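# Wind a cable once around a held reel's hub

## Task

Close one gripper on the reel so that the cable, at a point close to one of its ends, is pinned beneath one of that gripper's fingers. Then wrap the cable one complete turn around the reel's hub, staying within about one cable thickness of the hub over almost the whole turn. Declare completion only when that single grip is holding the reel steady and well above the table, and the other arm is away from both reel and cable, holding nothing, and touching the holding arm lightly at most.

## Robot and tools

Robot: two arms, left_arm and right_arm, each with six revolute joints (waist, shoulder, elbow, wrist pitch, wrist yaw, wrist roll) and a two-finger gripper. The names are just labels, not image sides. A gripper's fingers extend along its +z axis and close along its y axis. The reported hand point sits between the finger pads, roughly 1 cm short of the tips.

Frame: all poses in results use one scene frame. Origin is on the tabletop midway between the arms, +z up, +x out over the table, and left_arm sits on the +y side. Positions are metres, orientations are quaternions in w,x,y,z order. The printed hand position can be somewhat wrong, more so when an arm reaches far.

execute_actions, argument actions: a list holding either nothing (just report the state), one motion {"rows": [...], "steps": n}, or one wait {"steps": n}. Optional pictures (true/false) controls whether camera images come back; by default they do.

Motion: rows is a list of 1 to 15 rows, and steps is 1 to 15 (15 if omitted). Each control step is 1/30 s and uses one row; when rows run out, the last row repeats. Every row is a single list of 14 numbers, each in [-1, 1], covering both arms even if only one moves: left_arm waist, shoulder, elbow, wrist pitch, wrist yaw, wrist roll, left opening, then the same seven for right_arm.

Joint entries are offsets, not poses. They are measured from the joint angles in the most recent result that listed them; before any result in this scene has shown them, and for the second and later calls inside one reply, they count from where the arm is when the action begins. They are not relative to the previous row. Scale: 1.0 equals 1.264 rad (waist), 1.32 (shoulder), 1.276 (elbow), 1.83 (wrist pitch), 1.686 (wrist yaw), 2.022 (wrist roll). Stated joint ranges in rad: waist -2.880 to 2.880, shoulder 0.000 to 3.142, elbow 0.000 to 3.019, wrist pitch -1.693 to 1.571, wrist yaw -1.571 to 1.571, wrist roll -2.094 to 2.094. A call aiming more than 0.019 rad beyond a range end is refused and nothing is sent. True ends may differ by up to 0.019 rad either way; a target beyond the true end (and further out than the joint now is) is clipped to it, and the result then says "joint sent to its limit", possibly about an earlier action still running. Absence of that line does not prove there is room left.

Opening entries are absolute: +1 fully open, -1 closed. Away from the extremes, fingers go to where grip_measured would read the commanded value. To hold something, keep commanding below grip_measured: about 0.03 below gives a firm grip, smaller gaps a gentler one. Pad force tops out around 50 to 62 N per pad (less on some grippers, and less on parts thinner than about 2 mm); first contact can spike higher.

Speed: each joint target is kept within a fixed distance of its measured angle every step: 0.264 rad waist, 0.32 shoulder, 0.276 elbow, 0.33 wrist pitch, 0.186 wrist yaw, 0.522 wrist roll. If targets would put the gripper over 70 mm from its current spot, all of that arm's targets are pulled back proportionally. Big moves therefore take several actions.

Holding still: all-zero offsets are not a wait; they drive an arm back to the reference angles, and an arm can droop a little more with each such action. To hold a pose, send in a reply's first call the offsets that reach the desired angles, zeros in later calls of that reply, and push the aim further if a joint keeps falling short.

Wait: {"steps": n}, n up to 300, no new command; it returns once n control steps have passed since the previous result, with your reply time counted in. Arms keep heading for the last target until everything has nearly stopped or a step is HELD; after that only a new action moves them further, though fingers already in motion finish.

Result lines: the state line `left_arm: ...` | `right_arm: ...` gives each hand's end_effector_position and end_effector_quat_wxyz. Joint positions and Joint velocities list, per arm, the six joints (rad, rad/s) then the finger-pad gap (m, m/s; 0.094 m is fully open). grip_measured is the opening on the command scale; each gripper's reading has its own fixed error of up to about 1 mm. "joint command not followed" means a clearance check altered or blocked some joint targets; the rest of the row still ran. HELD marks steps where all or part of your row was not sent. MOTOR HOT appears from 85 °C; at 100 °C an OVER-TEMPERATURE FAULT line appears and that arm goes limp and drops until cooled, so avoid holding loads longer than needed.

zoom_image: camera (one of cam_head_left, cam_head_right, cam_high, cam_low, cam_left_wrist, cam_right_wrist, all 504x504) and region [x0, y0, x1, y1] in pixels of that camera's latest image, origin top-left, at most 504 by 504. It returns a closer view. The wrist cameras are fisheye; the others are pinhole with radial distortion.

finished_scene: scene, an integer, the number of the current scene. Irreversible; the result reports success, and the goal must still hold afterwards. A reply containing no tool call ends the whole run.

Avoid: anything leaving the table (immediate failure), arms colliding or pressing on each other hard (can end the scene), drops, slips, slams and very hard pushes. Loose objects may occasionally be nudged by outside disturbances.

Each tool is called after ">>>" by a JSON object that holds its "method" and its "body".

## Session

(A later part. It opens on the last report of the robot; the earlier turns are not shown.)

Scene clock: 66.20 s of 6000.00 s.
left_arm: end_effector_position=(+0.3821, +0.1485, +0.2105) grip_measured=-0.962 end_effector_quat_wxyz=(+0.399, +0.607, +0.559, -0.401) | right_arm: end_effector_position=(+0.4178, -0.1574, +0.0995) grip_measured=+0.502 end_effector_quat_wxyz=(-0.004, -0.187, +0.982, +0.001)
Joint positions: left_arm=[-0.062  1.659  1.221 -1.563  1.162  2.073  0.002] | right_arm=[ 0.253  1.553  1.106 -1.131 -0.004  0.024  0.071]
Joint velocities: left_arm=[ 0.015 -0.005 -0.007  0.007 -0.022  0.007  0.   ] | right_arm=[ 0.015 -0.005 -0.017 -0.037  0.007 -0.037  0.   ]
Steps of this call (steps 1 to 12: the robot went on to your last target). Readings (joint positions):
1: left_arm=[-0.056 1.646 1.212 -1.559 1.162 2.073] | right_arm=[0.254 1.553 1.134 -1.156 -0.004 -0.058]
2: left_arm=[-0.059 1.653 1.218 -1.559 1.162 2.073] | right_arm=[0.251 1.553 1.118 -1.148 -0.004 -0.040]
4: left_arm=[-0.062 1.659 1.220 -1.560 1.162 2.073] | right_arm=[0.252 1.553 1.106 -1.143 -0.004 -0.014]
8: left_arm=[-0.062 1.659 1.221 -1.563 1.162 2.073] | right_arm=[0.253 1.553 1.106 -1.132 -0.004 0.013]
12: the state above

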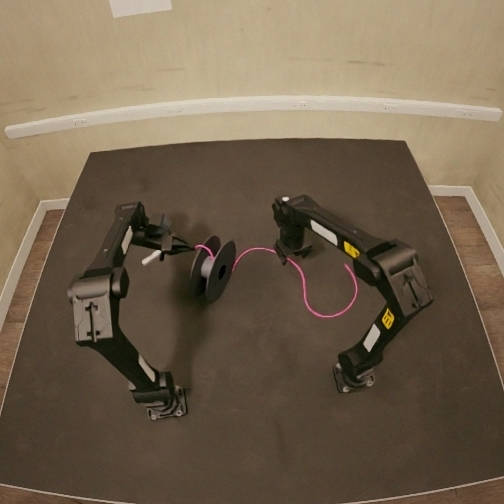

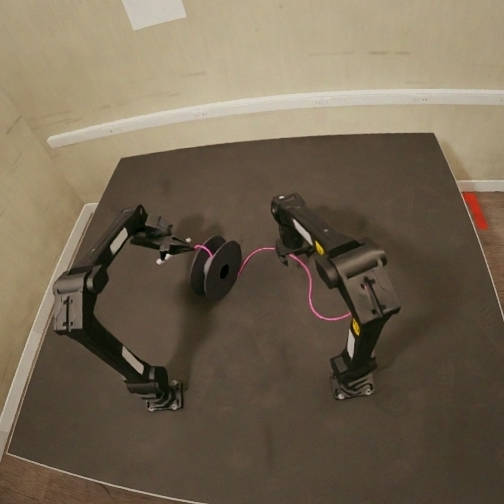

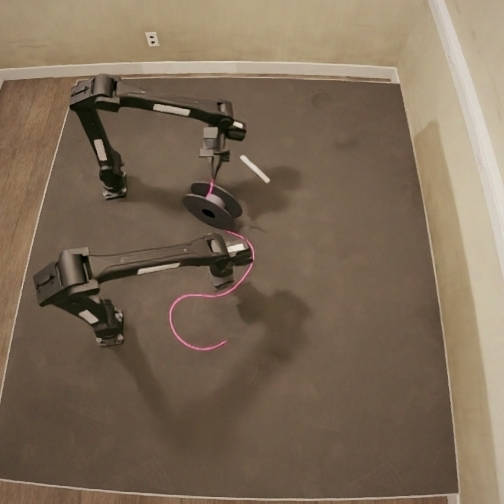

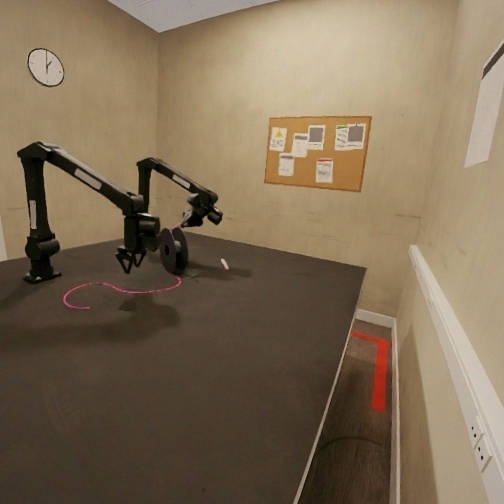

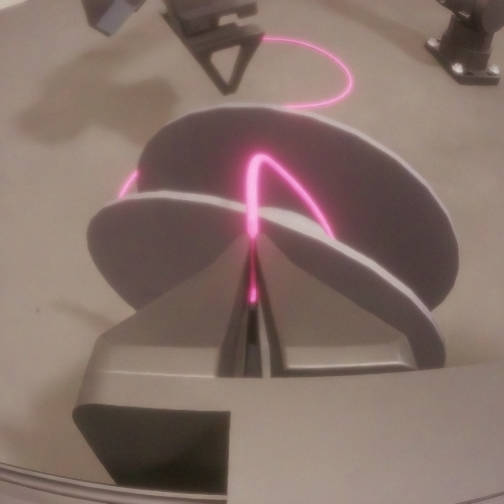

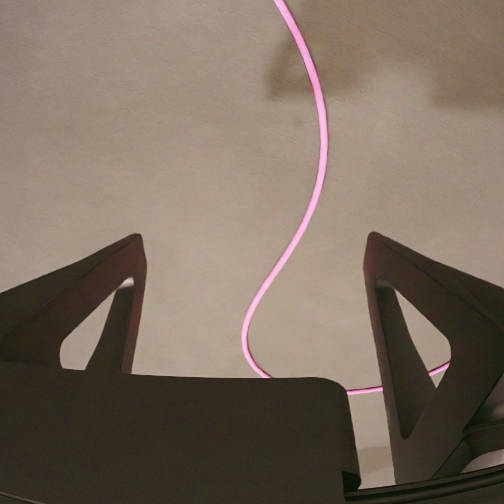

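>>> {"method": "execute_actions", "body": {"actions": [{"rows":[
[-0.002,0.004,0.010,0.006,0,0,-0.97, -0.006,0.005,-0.005,0.007,0,-0.004,0.4],
[-0.003,0.009,-0.006,0.014,0,0,-0.97, -0.013,0.010,-0.010,0.014,0,-0.008,0.3],
[-0.004,0.015,-0.014,0.023,0,0,-0.97, -0.020,0.015,-0.015,0.021,0,-0.012,0.2],
[-0.005,0.020,-0.021,0.031,0,0,-0.97, -0.027,0.020,-0.020,0.028,0,-0.016,0.1],
[-0.006,0.026,-0.028,0.040,0,0,-0.97, -0.034,0.025,-0.025,0.035,0,-0.020,0.0],
[-0.007,0.031,-0.035,0.048,0,0,-0.97, -0.041,0.030,-0.030,0.042,0,-0.024,-0.1],
[-0.008,0.037,-0.042,0.057,0,0,-0.97, -0.047,0.035,-0.035,0.049,0,-0.028,-0.2],
[-0.009,0.042,-0.049,0.065,0,0,-0.97, -0.052,0.040,-0.040,0.056,0,-0.032,-0.2],
[-0.010,0.048,-0.056,0.074,0,0,-0.97, -0.057,0.045,-0.045,0.063,0,-0.036,-0.2],
[-0.011,0.053,-0.063,0.082,0,0,-0.97, -0.061,0.050,-0.050,0.070,0,-0.040,-0.2],
[-0.012,0.059,-0.070,0.091,0,0,-0.97, -0.064,0.055,-0.055,0.077,0,-0.040,-0.2],
[-0.013,0.064,-0.077,0.099,0,0,-0.97, -0.065,0.060,-0.060,0.084,0,-0.040,-0.2],
[-0.013,0.069,-0.083,0.108,0,0,-0.97, -0.065,0.065,-0.065,0.091,0,-0.040,-0.2],
[-0.013,0.074,-0.089,0.115,0,0,-0.97, -0.065,0.069,-0.070,0.098,0,-0.040,-0.2],
[-0.013,0.077,-0.093,0.121,0,0,-0.97, -0.065,0.073,-0.074,0.103,0,-0.040,-0.2]]}], "pictures": false}}

>>> {"method": "execute_actions", "body": {"actions": [{"steps":10}]}}

Scene clock: 70.33 s of 6000.00 s.
left_arm: end_effector_position=(+0.3785, +0.1461, +0.1459) grip_measured=-0.962 end_effector_quat_wxyz=(+0.402, +0.613, +0.554, -0.395) | right_arm: end_effector_position=(+0.4336, -0.1887, +0.0494) grip_measured=-0.198 end_effector_quat_wxyz=(+0.006, -0.175, +0.985, +0.003)
Joint positions: left_arm=[-0.066  1.73   1.124 -1.376  1.162  2.073  0.002] | right_arm=[ 0.172  1.618  1.035 -0.974 -0.004 -0.033  0.038]
Joint velocities: left_arm=[-0.024  0.269 -0.212  0.393  0.037 -0.037 -0.001] | right_arm=[ 0.005  0.239 -0.208  0.325  0.11  -0.081  0.001]
Steps of this call (steps 1 to 30: the robot went on to your last target; steps 31 to 109: nothing new was sent; steps 110 to 124: all 15 steps of this action). Readings (joint positions):
110: left_arm=[-0.062 1.659 1.221 -1.563 1.162 2.073] | right_arm=[0.253 1.553 1.106 -1.131 -0.004 0.031]
111: left_arm=[-0.062 1.659 1.221 -1.559 1.162 2.073] | right_arm=[0.253 1.553 1.106 -1.128 -0.004 0.029]
113: left_arm=[-0.062 1.659 1.217 -1.539 1.162 2.073] | right_arm=[0.248 1.553 1.104 -1.111 -0.004 0.022]
117: left_arm=[-0.062 1.667 1.188 -1.482 1.162 2.073] | right_arm=[0.218 1.561 1.085 -1.062 -0.004 -0.001]
124: the state above

Scene clock: 70.67 s of 6000.00 s.
left_arm: end_effector_position=(+0.3756, +0.1449, +0.1296) grip_measured=-0.962 end_effector_quat_wxyz=(+0.397, +0.609, +0.557, -0.402) | right_arm: end_effector_position=(+0.4296, -0.1901, +0.0359) grip_measured=-0.198 end_effector_quat_wxyz=(-0.002, -0.179, +0.984, +0.002)
Joint positions: left_arm=[-0.068  1.757  1.107 -1.351  1.162  2.073  0.002] | right_arm=[ 0.172  1.638  1.018 -0.953 -0.004 -0.042  0.038]
Joint velocities: left_arm=[ 0.005  0.005 -0.017  0.002 -0.081 -0.022  0.   ] | right_arm=[-0.005 -0.005 -0.002  0.007  0.022 -0.051  0.001]
Steps of this call (steps 1 to 10: the robot went on to your last target). Readings (joint positions):
1: left_arm=[-0.067 1.739 1.117 -1.365 1.162 2.073] | right_arm=[0.172 1.625 1.029 -0.966 -0.004 -0.035]
2: left_arm=[-0.067 1.747 1.112 -1.359 1.162 2.073] | right_arm=[0.172 1.631 1.024 -0.961 -0.004 -0.037]
4: left_arm=[-0.068 1.756 1.107 -1.354 1.162 2.073] | right_arm=[0.172 1.638 1.019 -0.957 -0.004 -0.039]
8: left_arm=[-0.068 1.757 1.107 -1.351 1.162 2.073] | right_arm=[0.172 1.638 1.018 -0.953 -0.004 -0.042]
10: the state above

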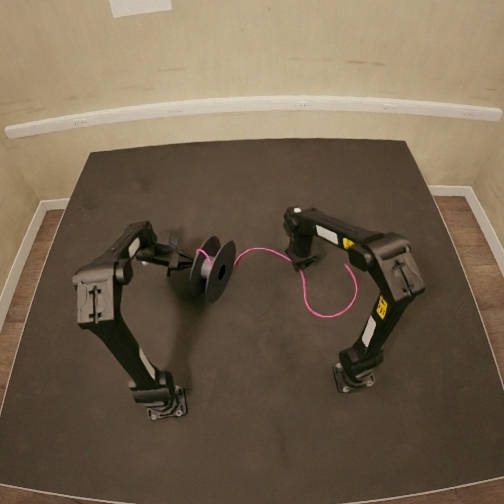

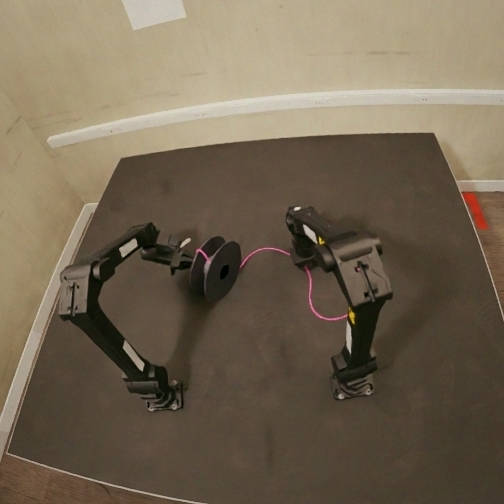

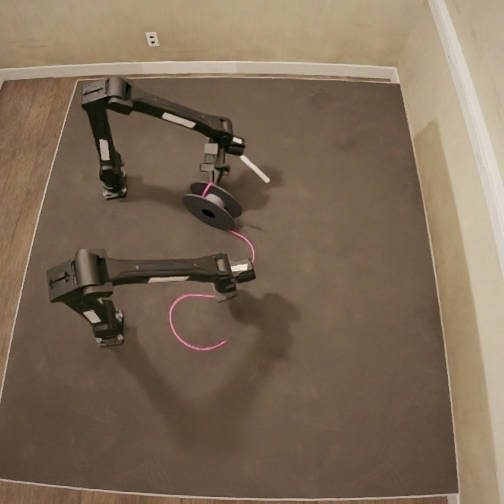

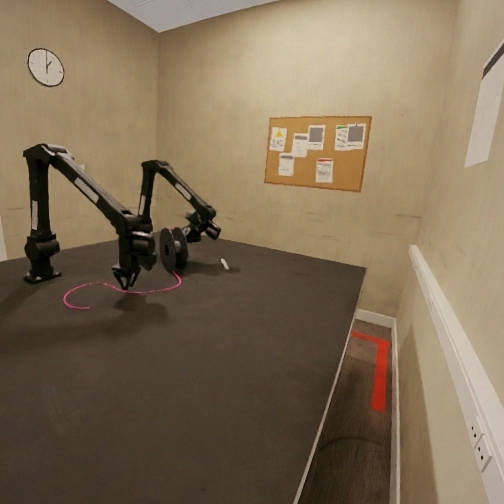

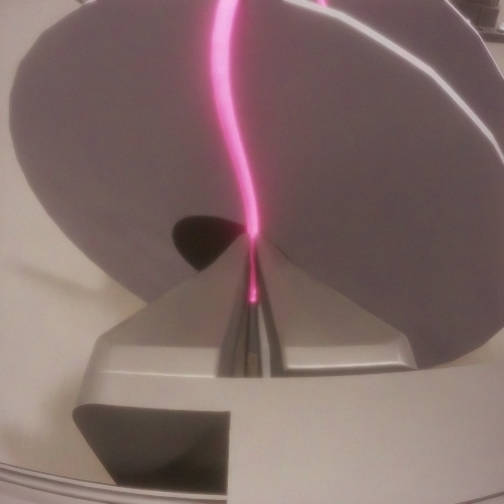

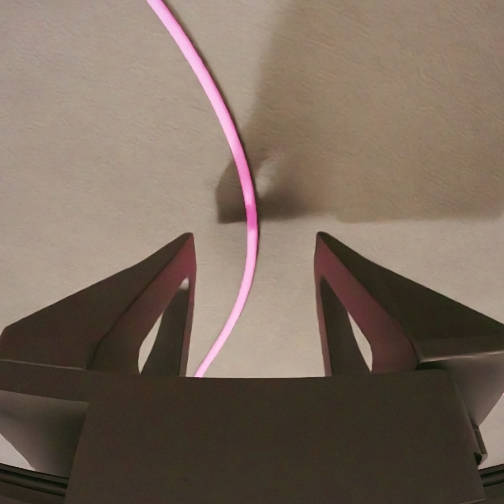

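>>> {"method": "execute_actions", "body": {"actions": [{"rows":[
[0,0,0,0,0,0,-0.97, 0,0.008,0,0.006,0,0,-0.3],
[0,0,0,0,0,0,-0.97, 0,0.015,0,0.011,0,0,-0.4],
[0,0,0,0,0,0,-0.97, 0,0.022,0,0.016,0,0,-0.5],
[0,0,0,0,0,0,-0.97, 0,0.028,0,0.021,0,0,-0.6],
[0,0,0,0,0,0,-0.97, 0,0.034,0,0.025,0,0,-0.65],
[0,0,0,0,0,0,-0.97, 0,0.038,0,0.028,0,0,-0.7],
[0,0,0,0,0,0,-0.97, 0,0.041,0,0.030,0,0,-0.7],
[0,0,0,0,0,0,-0.97, 0,0.043,0,0.031,0,0,-0.7]], "steps":14}], "pictures": false}}

Scene clock: 71.90 s of 6000.00 s.
left_arm: end_effector_position=(+0.3756, +0.1449, +0.1296) grip_measured=-0.962 end_effector_quat_wxyz=(+0.397, +0.609, +0.557, -0.402) | right_arm: end_effector_position=(+0.4369, -0.1876, +0.0205) grip_measured=-0.699 end_effector_quat_wxyz=(+0.003, -0.180, +0.984, +0.002)
Joint positions: left_arm=[-0.068  1.757  1.107 -1.351  1.162  2.073  0.002] | right_arm=[ 0.172  1.676  1.018 -0.906 -0.004 -0.043  0.014]
Joint velocities: left_arm=[-0.005  0.005 -0.002  0.012  0.081 -0.007  0.   ] | right_arm=[-0.015 -0.005 -0.002  0.007 -0.037 -0.051  0.   ]
Steps of this call (steps 1 to 23: the robot went on to your last target; steps 24 to 37: all 14 steps of this action). Readings (joint positions):
24: left_arm=[-0.068 1.757 1.107 -1.351 1.162 2.073] | right_arm=[0.172 1.638 1.018 -0.953 -0.004 -0.043]
25: left_arm=[-0.068 1.757 1.107 -1.351 1.162 2.073] | right_arm=[0.172 1.638 1.018 -0.951 -0.004 -0.043]
27: left_arm=[-0.068 1.757 1.107 -1.351 1.162 2.073] | right_arm=[0.172 1.640 1.018 -0.940 -0.004 -0.043]
31: left_arm=[-0.068 1.757 1.107 -1.351 1.162 2.073] | right_arm=[0.172 1.658 1.018 -0.914 -0.004 -0.043]
37: the state above

>>> {"method": "execute_actions", "body": {"actions": [{"rows":[
[0,0,0,0,0,0,-0.97, 0,0.012,0,0,0,0,-0.72],
[0,0,0,0,0,0,-0.97, 0,0.018,0,0,0,0,-0.74],
[0,0,0,0,0,0,-0.97, 0,0.022,0,0,0,0,-0.76],
[0,0,0,0,0,0,-0.97, 0,0.023,0,0,0,0,-0.78],
[0,0,0,0,0,0,-0.97, 0,0.023,0,0,0,0,-0.80],
[0,0,0,0,0,0,-0.97, 0,0.023,0,0,0,0,-0.82],
[0,0,0,0,0,0,-0.97, 0,0.023,0,0,0,0,-0.85],
[0,0,0,0,0,0,-0.97, 0,0.023,0,0,0,0,-0.88],
[0,0,0,0,0,0,-0.97, 0,0.023,0,0,0,0,-0.91],
[0,0,0,0,0,0,-0.97, 0,0.023,0,0,0,0,-0.93],
[0,0,0,0,0,0,-0.97, 0,0.023,0,0,0,0,-0.95],
[0,0,0,0,0,0,-0.97, 0,0.023,0,0,0,0,-0.96],
[0,0,0,0,0,0,-0.97, 0,0.023,0,0,0,0,-0.97]], "steps":15}], "pictures": false}}

Scene clock: 73.27 s of 6000.00 s.
left_arm: end_effector_position=(+0.3756, +0.1449, +0.1296) grip_measured=-0.962 end_effector_quat_wxyz=(+0.397, +0.609, +0.557, -0.402) | right_arm: end_effector_position=(+0.4370, -0.1876, +0.0204) grip_measured=-0.960 end_effector_quat_wxyz=(+0.003, -0.180, +0.984, +0.002)
Joint positions: left_arm=[-0.068  1.757  1.107 -1.351  1.162  2.073  0.002] | right_arm=[ 0.172  1.677  1.018 -0.906 -0.004 -0.043  0.002]
Joint velocities: left_arm=[ 0.005 -0.015 -0.012 -0.017  0.007 -0.007 -0.001] | right_arm=[-0.005 -0.005 -0.002 -0.012 -0.037 -0.007 -0.001]
Steps of this call (steps 1 to 15: the robot went on to your last target; steps 16 to 26: nothing new was sent; steps 27 to 41: all 15 steps of this action). Readings (joint positions):
27: left_arm=[-0.068 1.757 1.107 -1.351 1.162 2.073] | right_arm=[0.172 1.676 1.018 -0.906 -0.004 -0.043]
28: left_arm=[-0.068 1.757 1.107 -1.351 1.162 2.073] | right_arm=[0.172 1.676 1.018 -0.906 -0.004 -0.043]
30: left_arm=[-0.068 1.757 1.107 -1.351 1.162 2.073] | right_arm=[0.172 1.676 1.018 -0.906 -0.004 -0.043]
34: left_arm=[-0.068 1.757 1.107 -1.351 1.162 2.073] | right_arm=[0.172 1.676 1.018 -0.906 -0.004 -0.043]
41: the state above

>>> {"method": "execute_actions", "body": {"actions": [{"rows":[
[0,0,0,0,0,0,-0.97, 0,-0.010,0.040,-0.005,0,0,-0.972],
[0,0,0,0,0,0,-0.97, 0,-0.010,0.062,-0.018,0,0.005,-0.972],
[0,0,0,0,0,0,-0.97, 0.006,-0.006,0.088,-0.033,0,0.012,-0.972],
[0,0,0,0,0,0,-0.97, 0.015,-0.002,0.114,-0.048,0,0.020,-0.972],
[0,0,0,0,0,0,-0.97, 0.025,0.003,0.140,-0.064,0,0.028,-0.972],
[0,0,0,0,0,0,-0.97, 0.035,0.008,0.166,-0.079,0,0.036,-0.972],
[0,0,0,0,0,0,-0.97, 0.045,0.013,0.192,-0.095,0,0.044,-0.972],
[0,0,0,0,0,0,-0.97, 0.055,0.018,0.218,-0.110,0,0.052,-0.972],
[0,0,0,0,0,0,-0.97, 0.065,0.023,0.244,-0.126,0,0.060,-0.972],
[0,0,0,0,0,0,-0.97, 0.075,0.028,0.270,-0.141,0,0.068,-0.972],
[0,0,0,0,0,0,-0.97, 0.085,0.033,0.296,-0.157,0,0.076,-0.972],
[0,0,0,0,0,0,-0.97, 0.095,0.038,0.322,-0.172,0,0.084,-0.972],
[0,0,0,0,0,0,-0.97, 0.104,0.043,0.348,-0.188,0,0.091,-0.972],
[0,0,0,0,0,0,-0.97, 0.112,0.048,0.373,-0.203,0,0.096,-0.972],
[0,0,0,0,0,0,-0.97, 0.118,0.052,0.395,-0.216,0,0.100,-0.972]]}], "pictures": false}}

>>> {"method": "execute_actions", "body": {"actions": [{"steps":8}]}}

Scene clock: 76.17 s of 6000.00 s.
left_arm: end_effector_position=(+0.3756, +0.1449, +0.1296) grip_measured=-0.962 end_effector_quat_wxyz=(+0.397, +0.609, +0.557, -0.402) | right_arm: end_effector_position=(+0.4997, -0.0987, +0.1529) grip_measured=-0.962 end_effector_quat_wxyz=(+0.034, -0.173, +0.984, +0.011)
Joint positions: left_arm=[-0.068  1.757  1.107 -1.351  1.162  2.073  0.002] | right_arm=[ 0.296  1.701  1.438 -1.237 -0.004  0.094  0.002]
Joint velocities: left_arm=[ 0.005 -0.024 -0.007 -0.007  0.037  0.081  0.   ] | right_arm=[ 0.415  0.132  0.901 -0.774 -0.037  0.359  0.001]
Steps of this call (steps 1 to 15: the robot went on to your last target; steps 16 to 72: nothing new was sent; steps 73 to 87: all 15 steps of this action). Readings (joint positions):
73: left_arm=[-0.068 1.757 1.107 -1.351 1.162 2.073] | right_arm=[0.172 1.676 1.019 -0.906 -0.004 -0.043]
74: left_arm=[-0.068 1.757 1.107 -1.351 1.162 2.073] | right_arm=[0.172 1.676 1.022 -0.912 -0.004 -0.043]
76: left_arm=[-0.068 1.757 1.107 -1.351 1.162 2.073] | right_arm=[0.172 1.676 1.048 -0.948 -0.004 -0.037]
80: left_arm=[-0.068 1.757 1.107 -1.351 1.162 2.073] | right_arm=[0.194 1.678 1.173 -1.051 -0.004 0.000]
87: the state above

Scene clock: 76.43 s of 6000.00 s.
left_arm: end_effector_position=(+0.3756, +0.1449, +0.1296) grip_measured=-0.962 end_effector_quat_wxyz=(+0.397, +0.609, +0.557, -0.402) | right_arm: end_effector_position=(+0.4976, -0.0795, +0.1683) grip_measured=-0.962 end_effector_quat_wxyz=(+0.030, -0.169, +0.985, +0.012)
Joint positions: left_arm=[-0.068  1.757  1.107 -1.351  1.162  2.073  0.002] | right_arm=[ 0.33   1.712  1.495 -1.289 -0.004  0.136  0.002]
Joint velocities: left_arm=[ 0.005 -0.024 -0.002 -0.017 -0.037  0.022 -0.   ] | right_arm=[-0.024  0.073  0.002 -0.046  0.11   0.066 -0.001]
Steps of this call (steps 1 to 8: the robot went on to your last target). Readings (joint positions):
1: left_arm=[-0.068 1.757 1.107 -1.351 1.162 2.073] | right_arm=[0.308 1.704 1.464 -1.257 -0.004 0.104]
2: left_arm=[-0.068 1.757 1.107 -1.351 1.162 2.073] | right_arm=[0.319 1.706 1.482 -1.268 -0.004 0.112]
4: left_arm=[-0.068 1.757 1.107 -1.351 1.162 2.073] | right_arm=[0.331 1.706 1.495 -1.280 -0.004 0.123]
8: the state above

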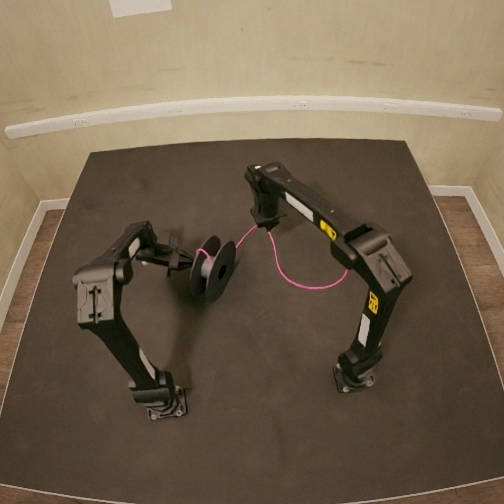

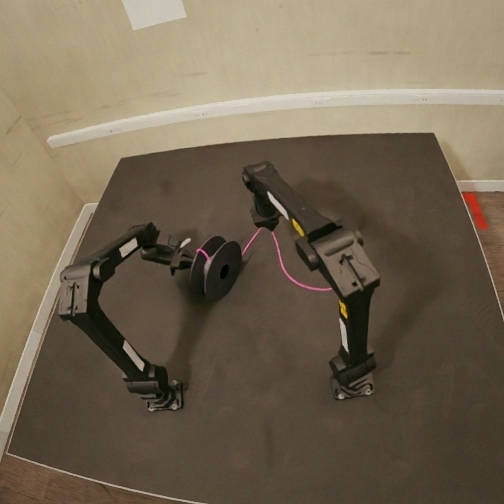

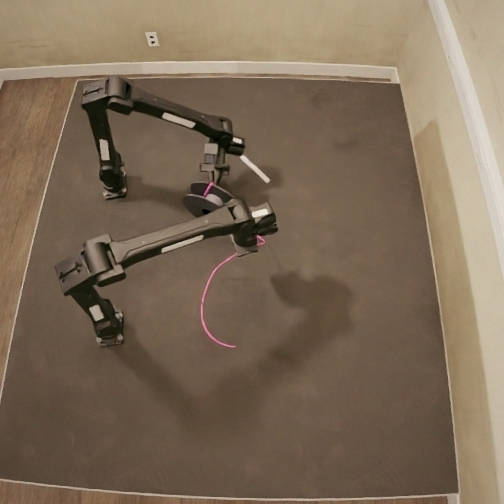

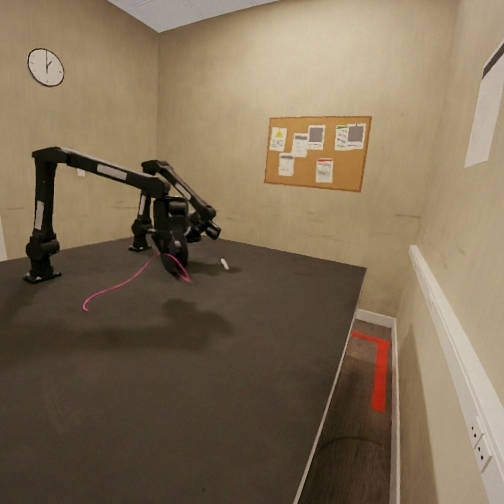

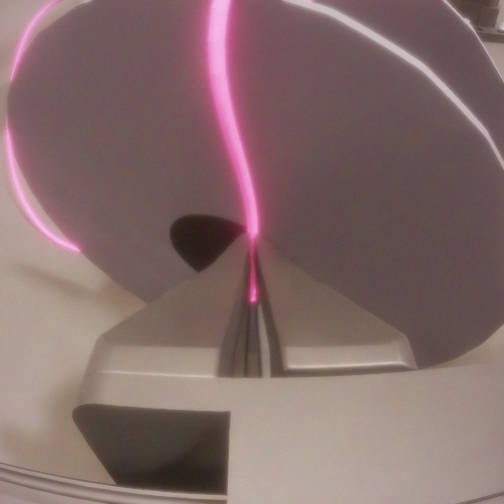

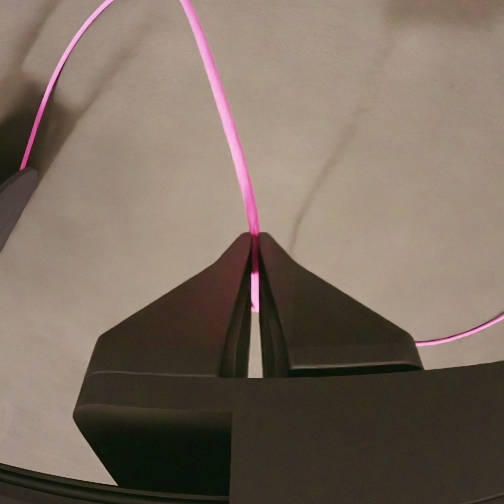

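>>> {"method": "execute_actions", "body": {"actions": [{"rows":[
[0,0,0,0,0,0,-0.97, 0.002,0.022,0.045,-0.014,0,0.025,-0.972],
[0,0,0,0,0,0,-0.97, 0.008,0.030,0.070,-0.026,0,0.045,-0.972],
[0,0,0,0,0,0,-0.97, 0.018,0.038,0.098,-0.039,0,0.065,-0.972],
[0,0,0,0,0,0,-0.97, 0.029,0.047,0.126,-0.052,0,0.085,-0.972],
[0,0,0,0,0,0,-0.97, 0.040,0.056,0.154,-0.065,0,0.105,-0.972],
[0,0,0,0,0,0,-0.97, 0.051,0.065,0.182,-0.078,0,0.125,-0.972],
[0,0,0,0,0,0,-0.97, 0.062,0.074,0.210,-0.091,0,0.145,-0.972],
[0,0,0,0,0,0,-0.97, 0.073,0.083,0.238,-0.104,0,0.165,-0.972],
[0,0,0,0,0,0,-0.97, 0.084,0.092,0.266,-0.117,0,0.185,-0.972],
[0,0,0,0,0,0,-0.97, 0.095,0.101,0.294,-0.130,0,0.205,-0.972],
[0,0,0,0,0,0,-0.97, 0.106,0.110,0.322,-0.142,0,0.222,-0.972],
[0,0,0,0,0,0,-0.97, 0.116,0.118,0.348,-0.153,0,0.237,-0.972],
[0,0,0,0,0,0,-0.97, 0.124,0.125,0.371,-0.162,0,0.249,-0.972],
[0,0,0,0,0,0,-0.97, 0.130,0.131,0.389,-0.170,0,0.257,-0.972],
[0,0,0,0,0,0,-0.97, 0.134,0.135,0.402,-0.175,0,0.262,-0.972]]}], "pictures": false}}

>>> {"method": "execute_actions", "body": {"actions": [{"steps":12}]}}

Scene clock: 78.70 s of 6000.00 s.
left_arm: end_effector_position=(+0.3756, +0.1449, +0.1296) grip_measured=-0.962 end_effector_quat_wxyz=(+0.397, +0.609, +0.557, -0.402) | right_arm: end_effector_position=(+0.5036, +0.0247, +0.2605) grip_measured=-0.962 end_effector_quat_wxyz=(+0.032, -0.041, +0.998, +0.023)
Joint positions: left_arm=[-0.068  1.757  1.107 -1.351  1.162  2.073  0.002] | right_arm=[ 0.483  1.849  1.927 -1.57  -0.004  0.547  0.002]
Joint velocities: left_arm=[ 0.005 -0.015 -0.002 -0.002  0.037  0.007 -0.   ] | right_arm=[ 0.464  0.161  0.745 -0.379  0.066  0.696 -0.001]
Steps of this call (steps 1 to 30: the robot went on to your last target; steps 31 to 53: nothing new was sent; steps 54 to 68: all 15 steps of this action). Readings (joint positions):
54: left_arm=[-0.068 1.757 1.107 -1.351 1.162 2.073] | right_arm=[0.330 1.721 1.496 -1.294 -0.004 0.149]
55: left_arm=[-0.068 1.757 1.107 -1.351 1.162 2.073] | right_arm=[0.330 1.722 1.500 -1.304 -0.004 0.161]
57: left_arm=[-0.068 1.757 1.107 -1.351 1.162 2.073] | right_arm=[0.332 1.734 1.533 -1.342 -0.004 0.200]
61: left_arm=[-0.068 1.757 1.107 -1.351 1.162 2.073] | right_arm=[0.365 1.783 1.677 -1.428 -0.004 0.318]
68: the state above

Scene clock: 79.10 s of 6000.00 s.
left_arm: end_effector_position=(+0.3756, +0.1449, +0.1296) grip_measured=-0.962 end_effector_quat_wxyz=(+0.397, +0.609, +0.557, -0.402) | right_arm: end_effector_position=(+0.4973, +0.0384, +0.2701) grip_measured=-0.962 end_effector_quat_wxyz=(+0.030, -0.005, +0.999, +0.026)
Joint positions: left_arm=[-0.068  1.757  1.107 -1.351  1.162  2.073  0.002] | right_arm=[ 0.507  1.861  1.969 -1.6   -0.004  0.644  0.002]
Joint velocities: left_arm=[ 0.005 -0.005 -0.002  0.007  0.007  0.066 -0.001] | right_arm=[-0.063  0.024  0.002 -0.007 -0.007  0.051 -0.   ]
Steps of this call (steps 1 to 12: the robot went on to your last target). Readings (joint positions):
1: left_arm=[-0.068 1.757 1.107 -1.351 1.162 2.073] | right_arm=[0.496 1.853 1.947 -1.580 -0.004 0.567]
2: left_arm=[-0.068 1.757 1.107 -1.351 1.162 2.073] | right_arm=[0.507 1.854 1.959 -1.586 -0.004 0.584]
4: left_arm=[-0.068 1.757 1.107 -1.351 1.162 2.073] | right_arm=[0.519 1.854 1.969 -1.593 -0.004 0.608]
8: left_arm=[-0.068 1.757 1.107 -1.351 1.162 2.073] | right_arm=[0.515 1.857 1.969 -1.599 -0.004 0.634]
12: the state above

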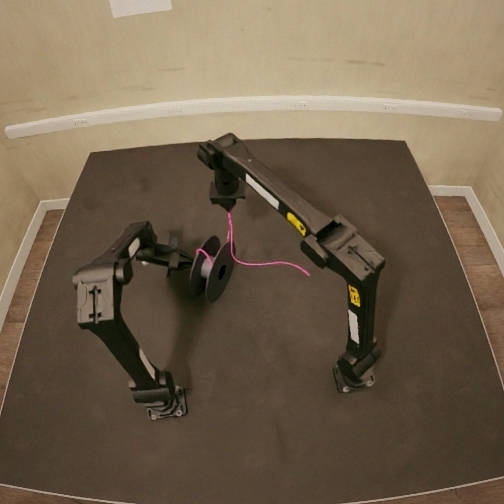

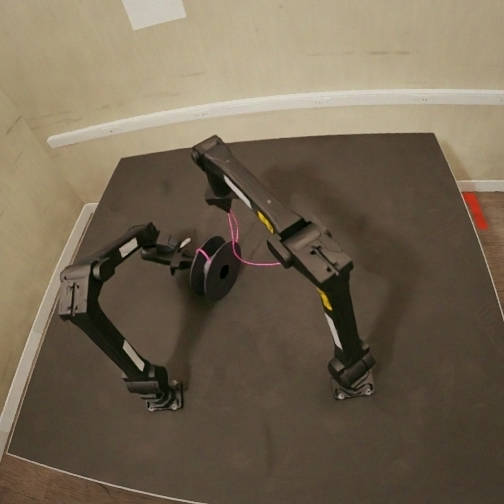

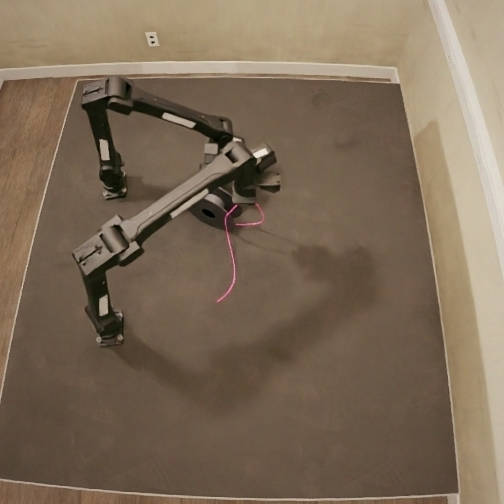

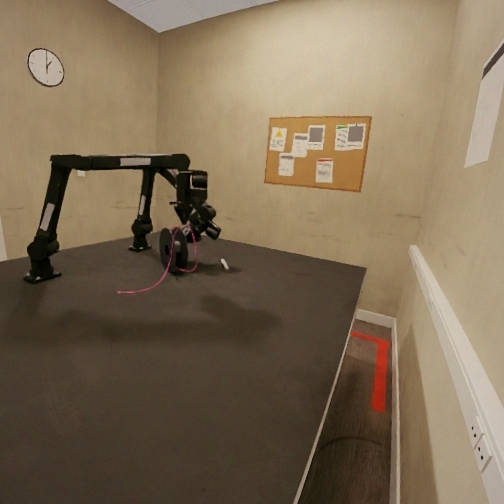

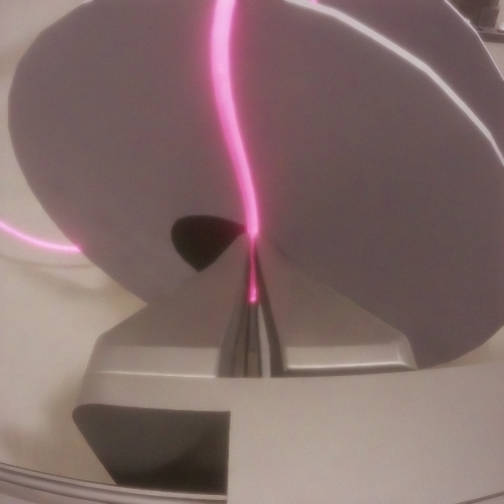

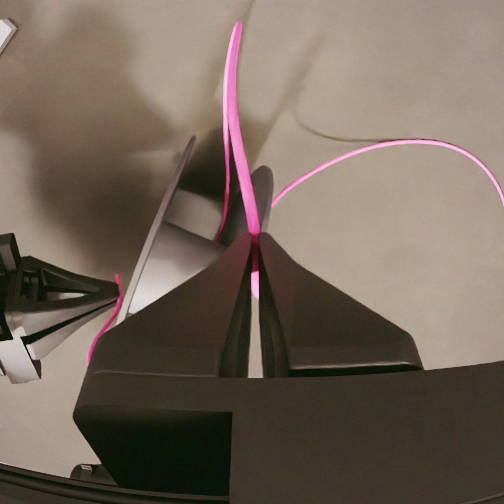

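>>> {"method": "execute_actions", "body": {"actions": [{"rows":[
[0,0,0,0,0,0,-0.97, 0.004,-0.010,0.010,0.002,0,0.020,-0.972],
[0,0,0,0,0,0,-0.97, 0.012,-0.018,-0.006,0.004,0,0.032,-0.972],
[0,0,0,0,0,0,-0.97, 0.023,-0.026,-0.018,0.006,0,0.044,-0.972],
[0,0,0,0,0,0,-0.97, 0.035,-0.034,-0.030,0.007,0,0.056,-0.972],
[0,0,0,0,0,0,-0.97, 0.047,-0.042,-0.042,0.008,0,0.068,-0.972],
[0,0,0,0,0,0,-0.97, 0.059,-0.050,-0.054,0.009,0,0.080,-0.972],
[0,0,0,0,0,0,-0.97, 0.071,-0.058,-0.066,0.010,0,0.092,-0.972],
[0,0,0,0,0,0,-0.97, 0.083,-0.066,-0.078,0.011,0,0.104,-0.972],
[0,0,0,0,0,0,-0.97, 0.095,-0.074,-0.090,0.012,0,0.116,-0.972],
[0,0,0,0,0,0,-0.97, 0.107,-0.082,-0.102,0.013,0,0.128,-0.972],
[0,0,0,0,0,0,-0.97, 0.119,-0.089,-0.114,0.014,0,0.138,-0.972],
[0,0,0,0,0,0,-0.97, 0.131,-0.096,-0.126,0.015,0,0.147,-0.972],
[0,0,0,0,0,0,-0.97, 0.142,-0.102,-0.137,0.015,0,0.154,-0.972],
[0,0,0,0,0,0,-0.97, 0.150,-0.106,-0.145,0.015,0,0.159,-0.972],
[0,0,0,0,0,0,-0.97, 0.156,-0.109,-0.151,0.015,0,0.162,-0.972]]}], "pictures": false}}

>>> {"method": "execute_actions", "body": {"actions": [{"steps":10}]}}

Scene clock: 82.33 s of 6000.00 s.
left_arm: end_effector_position=(+0.3756, +0.1449, +0.1296) grip_measured=-0.962 end_effector_quat_wxyz=(+0.397, +0.609, +0.557, -0.402) | right_arm: end_effector_position=(+0.3913, +0.0816, +0.2790) grip_measured=-0.962 end_effector_quat_wxyz=(+0.020, +0.029, +0.999, +0.027)
Joint positions: left_arm=[-0.068  1.757  1.107 -1.351  1.162  2.073  0.002] | right_arm=[ 0.689  1.728  1.808 -1.584 -0.004  0.895  0.002]
Joint velocities: left_arm=[ 0.005 -0.015  0.017 -0.002 -0.037 -0.022  0.   ] | right_arm=[ 0.532 -0.249 -0.3    0.012 -0.022  0.403 -0.002]
Steps of this call (steps 1 to 30: the robot went on to your last target; steps 31 to 82: nothing new was sent; steps 83 to 97: all 15 steps of this action). Readings (joint positions):
83: left_arm=[-0.068 1.757 1.107 -1.351 1.162 2.073] | right_arm=[0.506 1.861 1.969 -1.600 -0.004 0.655]
84: left_arm=[-0.068 1.757 1.107 -1.351 1.162 2.073] | right_arm=[0.507 1.860 1.969 -1.600 -0.004 0.662]
86: left_arm=[-0.068 1.757 1.107 -1.351 1.162 2.073] | right_arm=[0.511 1.853 1.960 -1.597 -0.004 0.686]
90: left_arm=[-0.068 1.757 1.107 -1.351 1.162 2.073] | right_arm=[0.549 1.810 1.906 -1.592 -0.004 0.758]
97: the state above

Scene clock: 82.67 s of 6000.00 s.
left_arm: end_effector_position=(+0.3756, +0.1449, +0.1296) grip_measured=-0.962 end_effector_quat_wxyz=(+0.397, +0.609, +0.557, -0.402) | right_arm: end_effector_position=(+0.3774, +0.0864, +0.2787) grip_measured=-0.962 end_effector_quat_wxyz=(+0.018, +0.045, +0.998, +0.026)
Joint positions: left_arm=[-0.068  1.757  1.107 -1.351  1.162  2.073  0.002] | right_arm=[ 0.714  1.715  1.79  -1.583 -0.004  0.951  0.002]
Joint velocities: left_arm=[ 0.015  0.005 -0.007 -0.007 -0.066 -0.051  0.   ] | right_arm=[-0.063 -0.015 -0.007  0.002  0.007 -0.037 -0.001]
Steps of this call (steps 1 to 10: the robot went on to your last target). Readings (joint positions):
1: left_arm=[-0.068 1.757 1.107 -1.351 1.162 2.073] | right_arm=[0.705 1.722 1.800 -1.584 -0.004 0.907]
2: left_arm=[-0.068 1.757 1.107 -1.351 1.162 2.073] | right_arm=[0.717 1.717 1.795 -1.584 -0.004 0.917]
4: left_arm=[-0.068 1.757 1.107 -1.351 1.162 2.073] | right_arm=[0.727 1.715 1.793 -1.584 -0.004 0.932]
8: left_arm=[-0.068 1.757 1.107 -1.351 1.162 2.073] | right_arm=[0.720 1.715 1.791 -1.583 -0.004 0.947]
10: the state above

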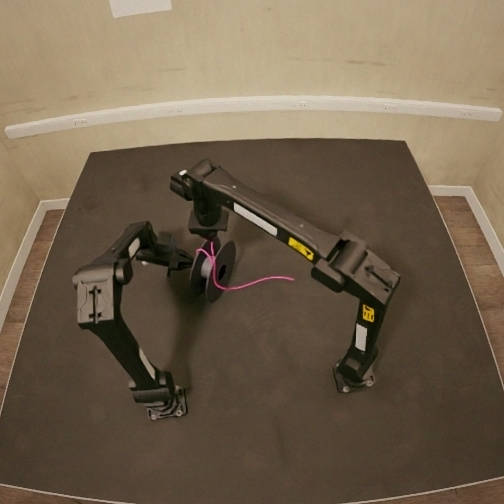

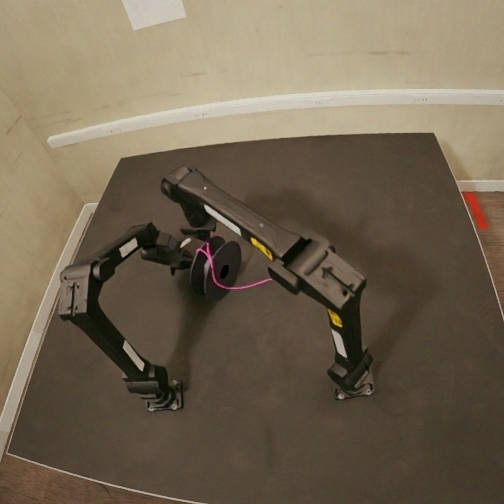

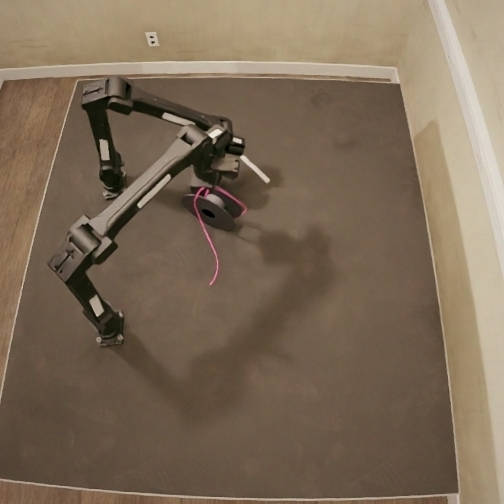

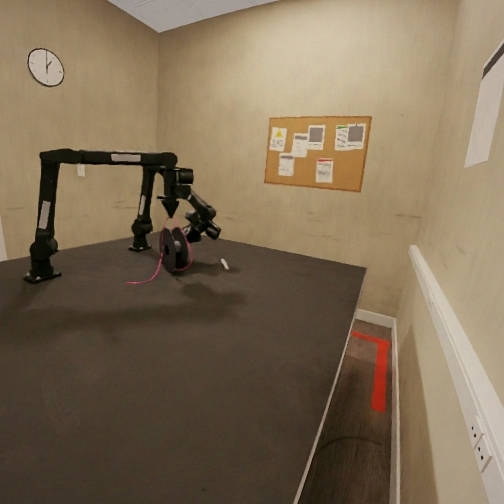

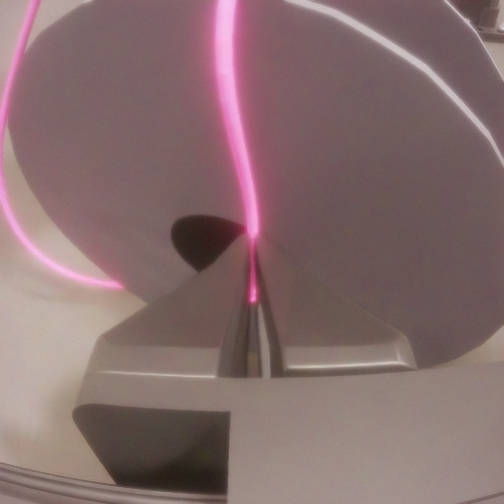

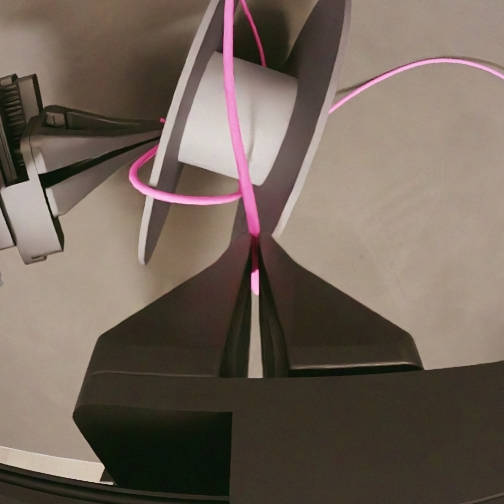

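>>> {"method": "execute_actions", "body": {"actions": [{"rows":[
[0,0,0,0,0,0,-0.97, -0.004,0,-0.004,0,0,0.03,-0.972],
[0,0,0,0,0,0,-0.97, -0.004,0,-0.008,-0.004,0,0.06,-0.972],
[0,0,0,0,0,0,-0.97, -0.004,0,-0.012,-0.008,0,0.09,-0.972],
[0,0,0,0,0,0,-0.97, -0.004,0,-0.016,-0.012,0,0.12,-0.972],
[0,0,0,0,0,0,-0.97, -0.004,0,-0.018,-0.016,0,0.15,-0.972],
[0,0,0,0,0,0,-0.97, -0.004,0,-0.020,-0.018,0,0.18,-0.972],
[0,0,0,0,0,0,-0.97, -0.004,0,-0.020,-0.018,0,0.21,-0.972],
[0,0,0,0,0,0,-0.97, -0.004,0,-0.020,-0.018,0,0.24,-0.972]], "steps":15}], "pictures": false}}

>>> {"method": "execute_actions", "body": {"actions": [{"steps":8}]}}

Scene clock: 84.03 s of 6000.00 s.
left_arm: end_effector_position=(+0.3756, +0.1449, +0.1296) grip_measured=-0.962 end_effector_quat_wxyz=(+0.397, +0.609, +0.557, -0.402) | right_arm: end_effector_position=(+0.3732, +0.0787, +0.2733) grip_measured=-0.962 end_effector_quat_wxyz=(+0.004, +0.258, +0.966, +0.013)
Joint positions: left_arm=[-0.068  1.757  1.107 -1.351  1.162  2.073  0.002] | right_arm=[ 0.711  1.715  1.777 -1.606 -0.004  1.38   0.002]
Joint velocities: left_arm=[-0.005 -0.015  0.002  0.012 -0.051 -0.037 -0.001] | right_arm=[-0.005 -0.024 -0.002  0.002 -0.022  0.286 -0.001]
Steps of this call (steps 1 to 26: the robot went on to your last target; steps 27 to 41: all 15 steps of this action). Readings (joint positions):
27: left_arm=[-0.068 1.757 1.107 -1.351 1.162 2.073] | right_arm=[0.711 1.715 1.790 -1.583 -0.004 0.964]
28: left_arm=[-0.068 1.757 1.107 -1.351 1.162 2.073] | right_arm=[0.711 1.715 1.790 -1.583 -0.004 0.981]
30: left_arm=[-0.068 1.757 1.107 -1.351 1.162 2.073] | right_arm=[0.711 1.715 1.790 -1.586 -0.004 1.039]
34: left_arm=[-0.068 1.757 1.107 -1.351 1.162 2.073] | right_arm=[0.711 1.715 1.781 -1.603 -0.004 1.216]
41: the state above

Scene clock: 84.30 s of 6000.00 s.
left_arm: end_effector_position=(+0.3756, +0.1449, +0.1296) grip_measured=-0.962 end_effector_quat_wxyz=(+0.397, +0.609, +0.557, -0.402) | right_arm: end_effector_position=(+0.3732, +0.0787, +0.2733) grip_measured=-0.962 end_effector_quat_wxyz=(+0.004, +0.275, +0.961, +0.013)
Joint positions: left_arm=[-0.068  1.757  1.107 -1.351  1.162  2.073  0.002] | right_arm=[ 0.711  1.715  1.777 -1.606 -0.004  1.415  0.002]
Joint velocities: left_arm=[-0.005 -0.015 -0.012 -0.007  0.051 -0.051 -0.   ] | right_arm=[-0.005 -0.005 -0.007 -0.002 -0.007  0.066 -0.002]
Steps of this call (steps 1 to 8: the robot went on to your last target). Readings (joint positions):
1: left_arm=[-0.068 1.757 1.107 -1.351 1.162 2.073] | right_arm=[0.711 1.715 1.777 -1.606 -0.004 1.388]
2: left_arm=[-0.068 1.757 1.107 -1.351 1.162 2.073] | right_arm=[0.711 1.715 1.777 -1.606 -0.004 1.395]
4: left_arm=[-0.068 1.757 1.107 -1.351 1.162 2.073] | right_arm=[0.711 1.715 1.777 -1.606 -0.004 1.405]
8: the state above

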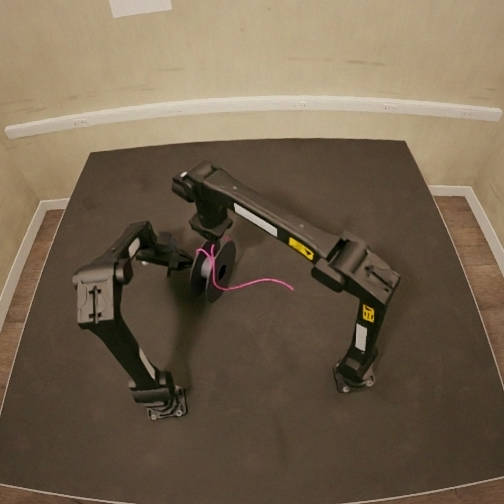

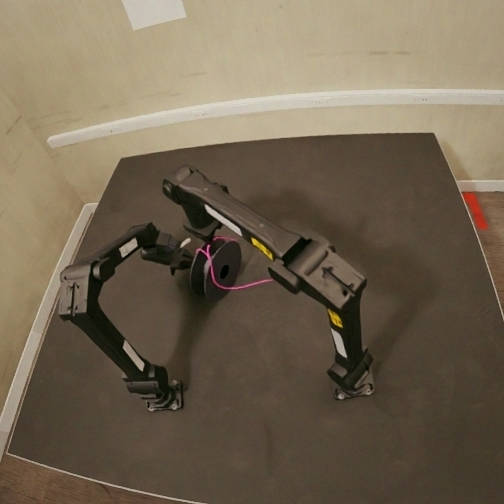

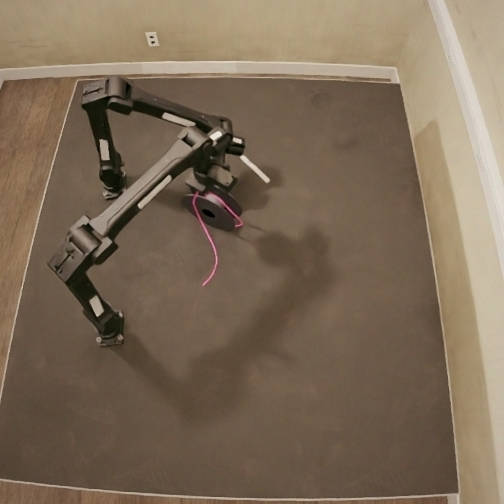

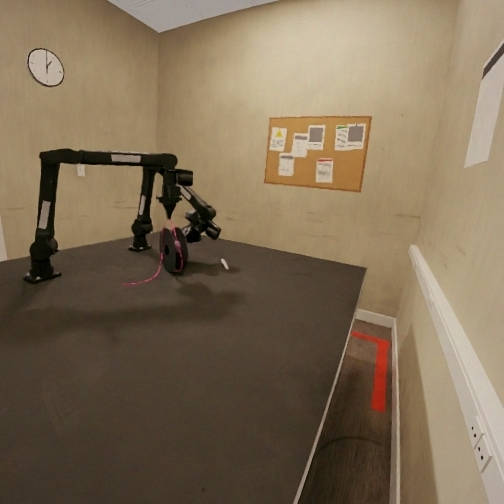

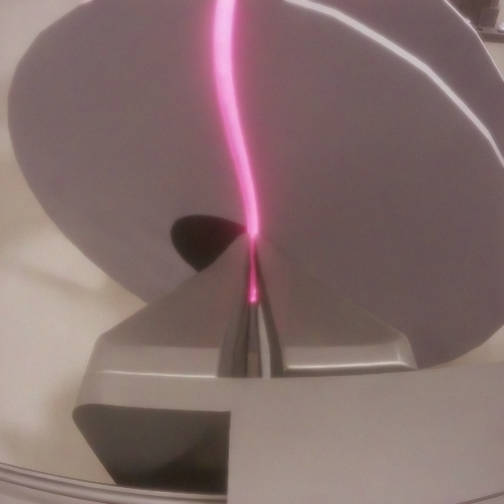

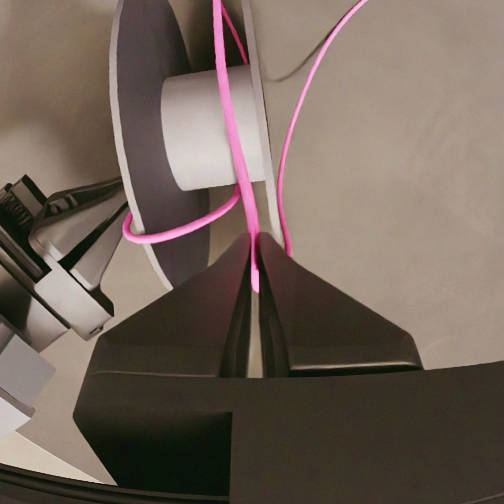

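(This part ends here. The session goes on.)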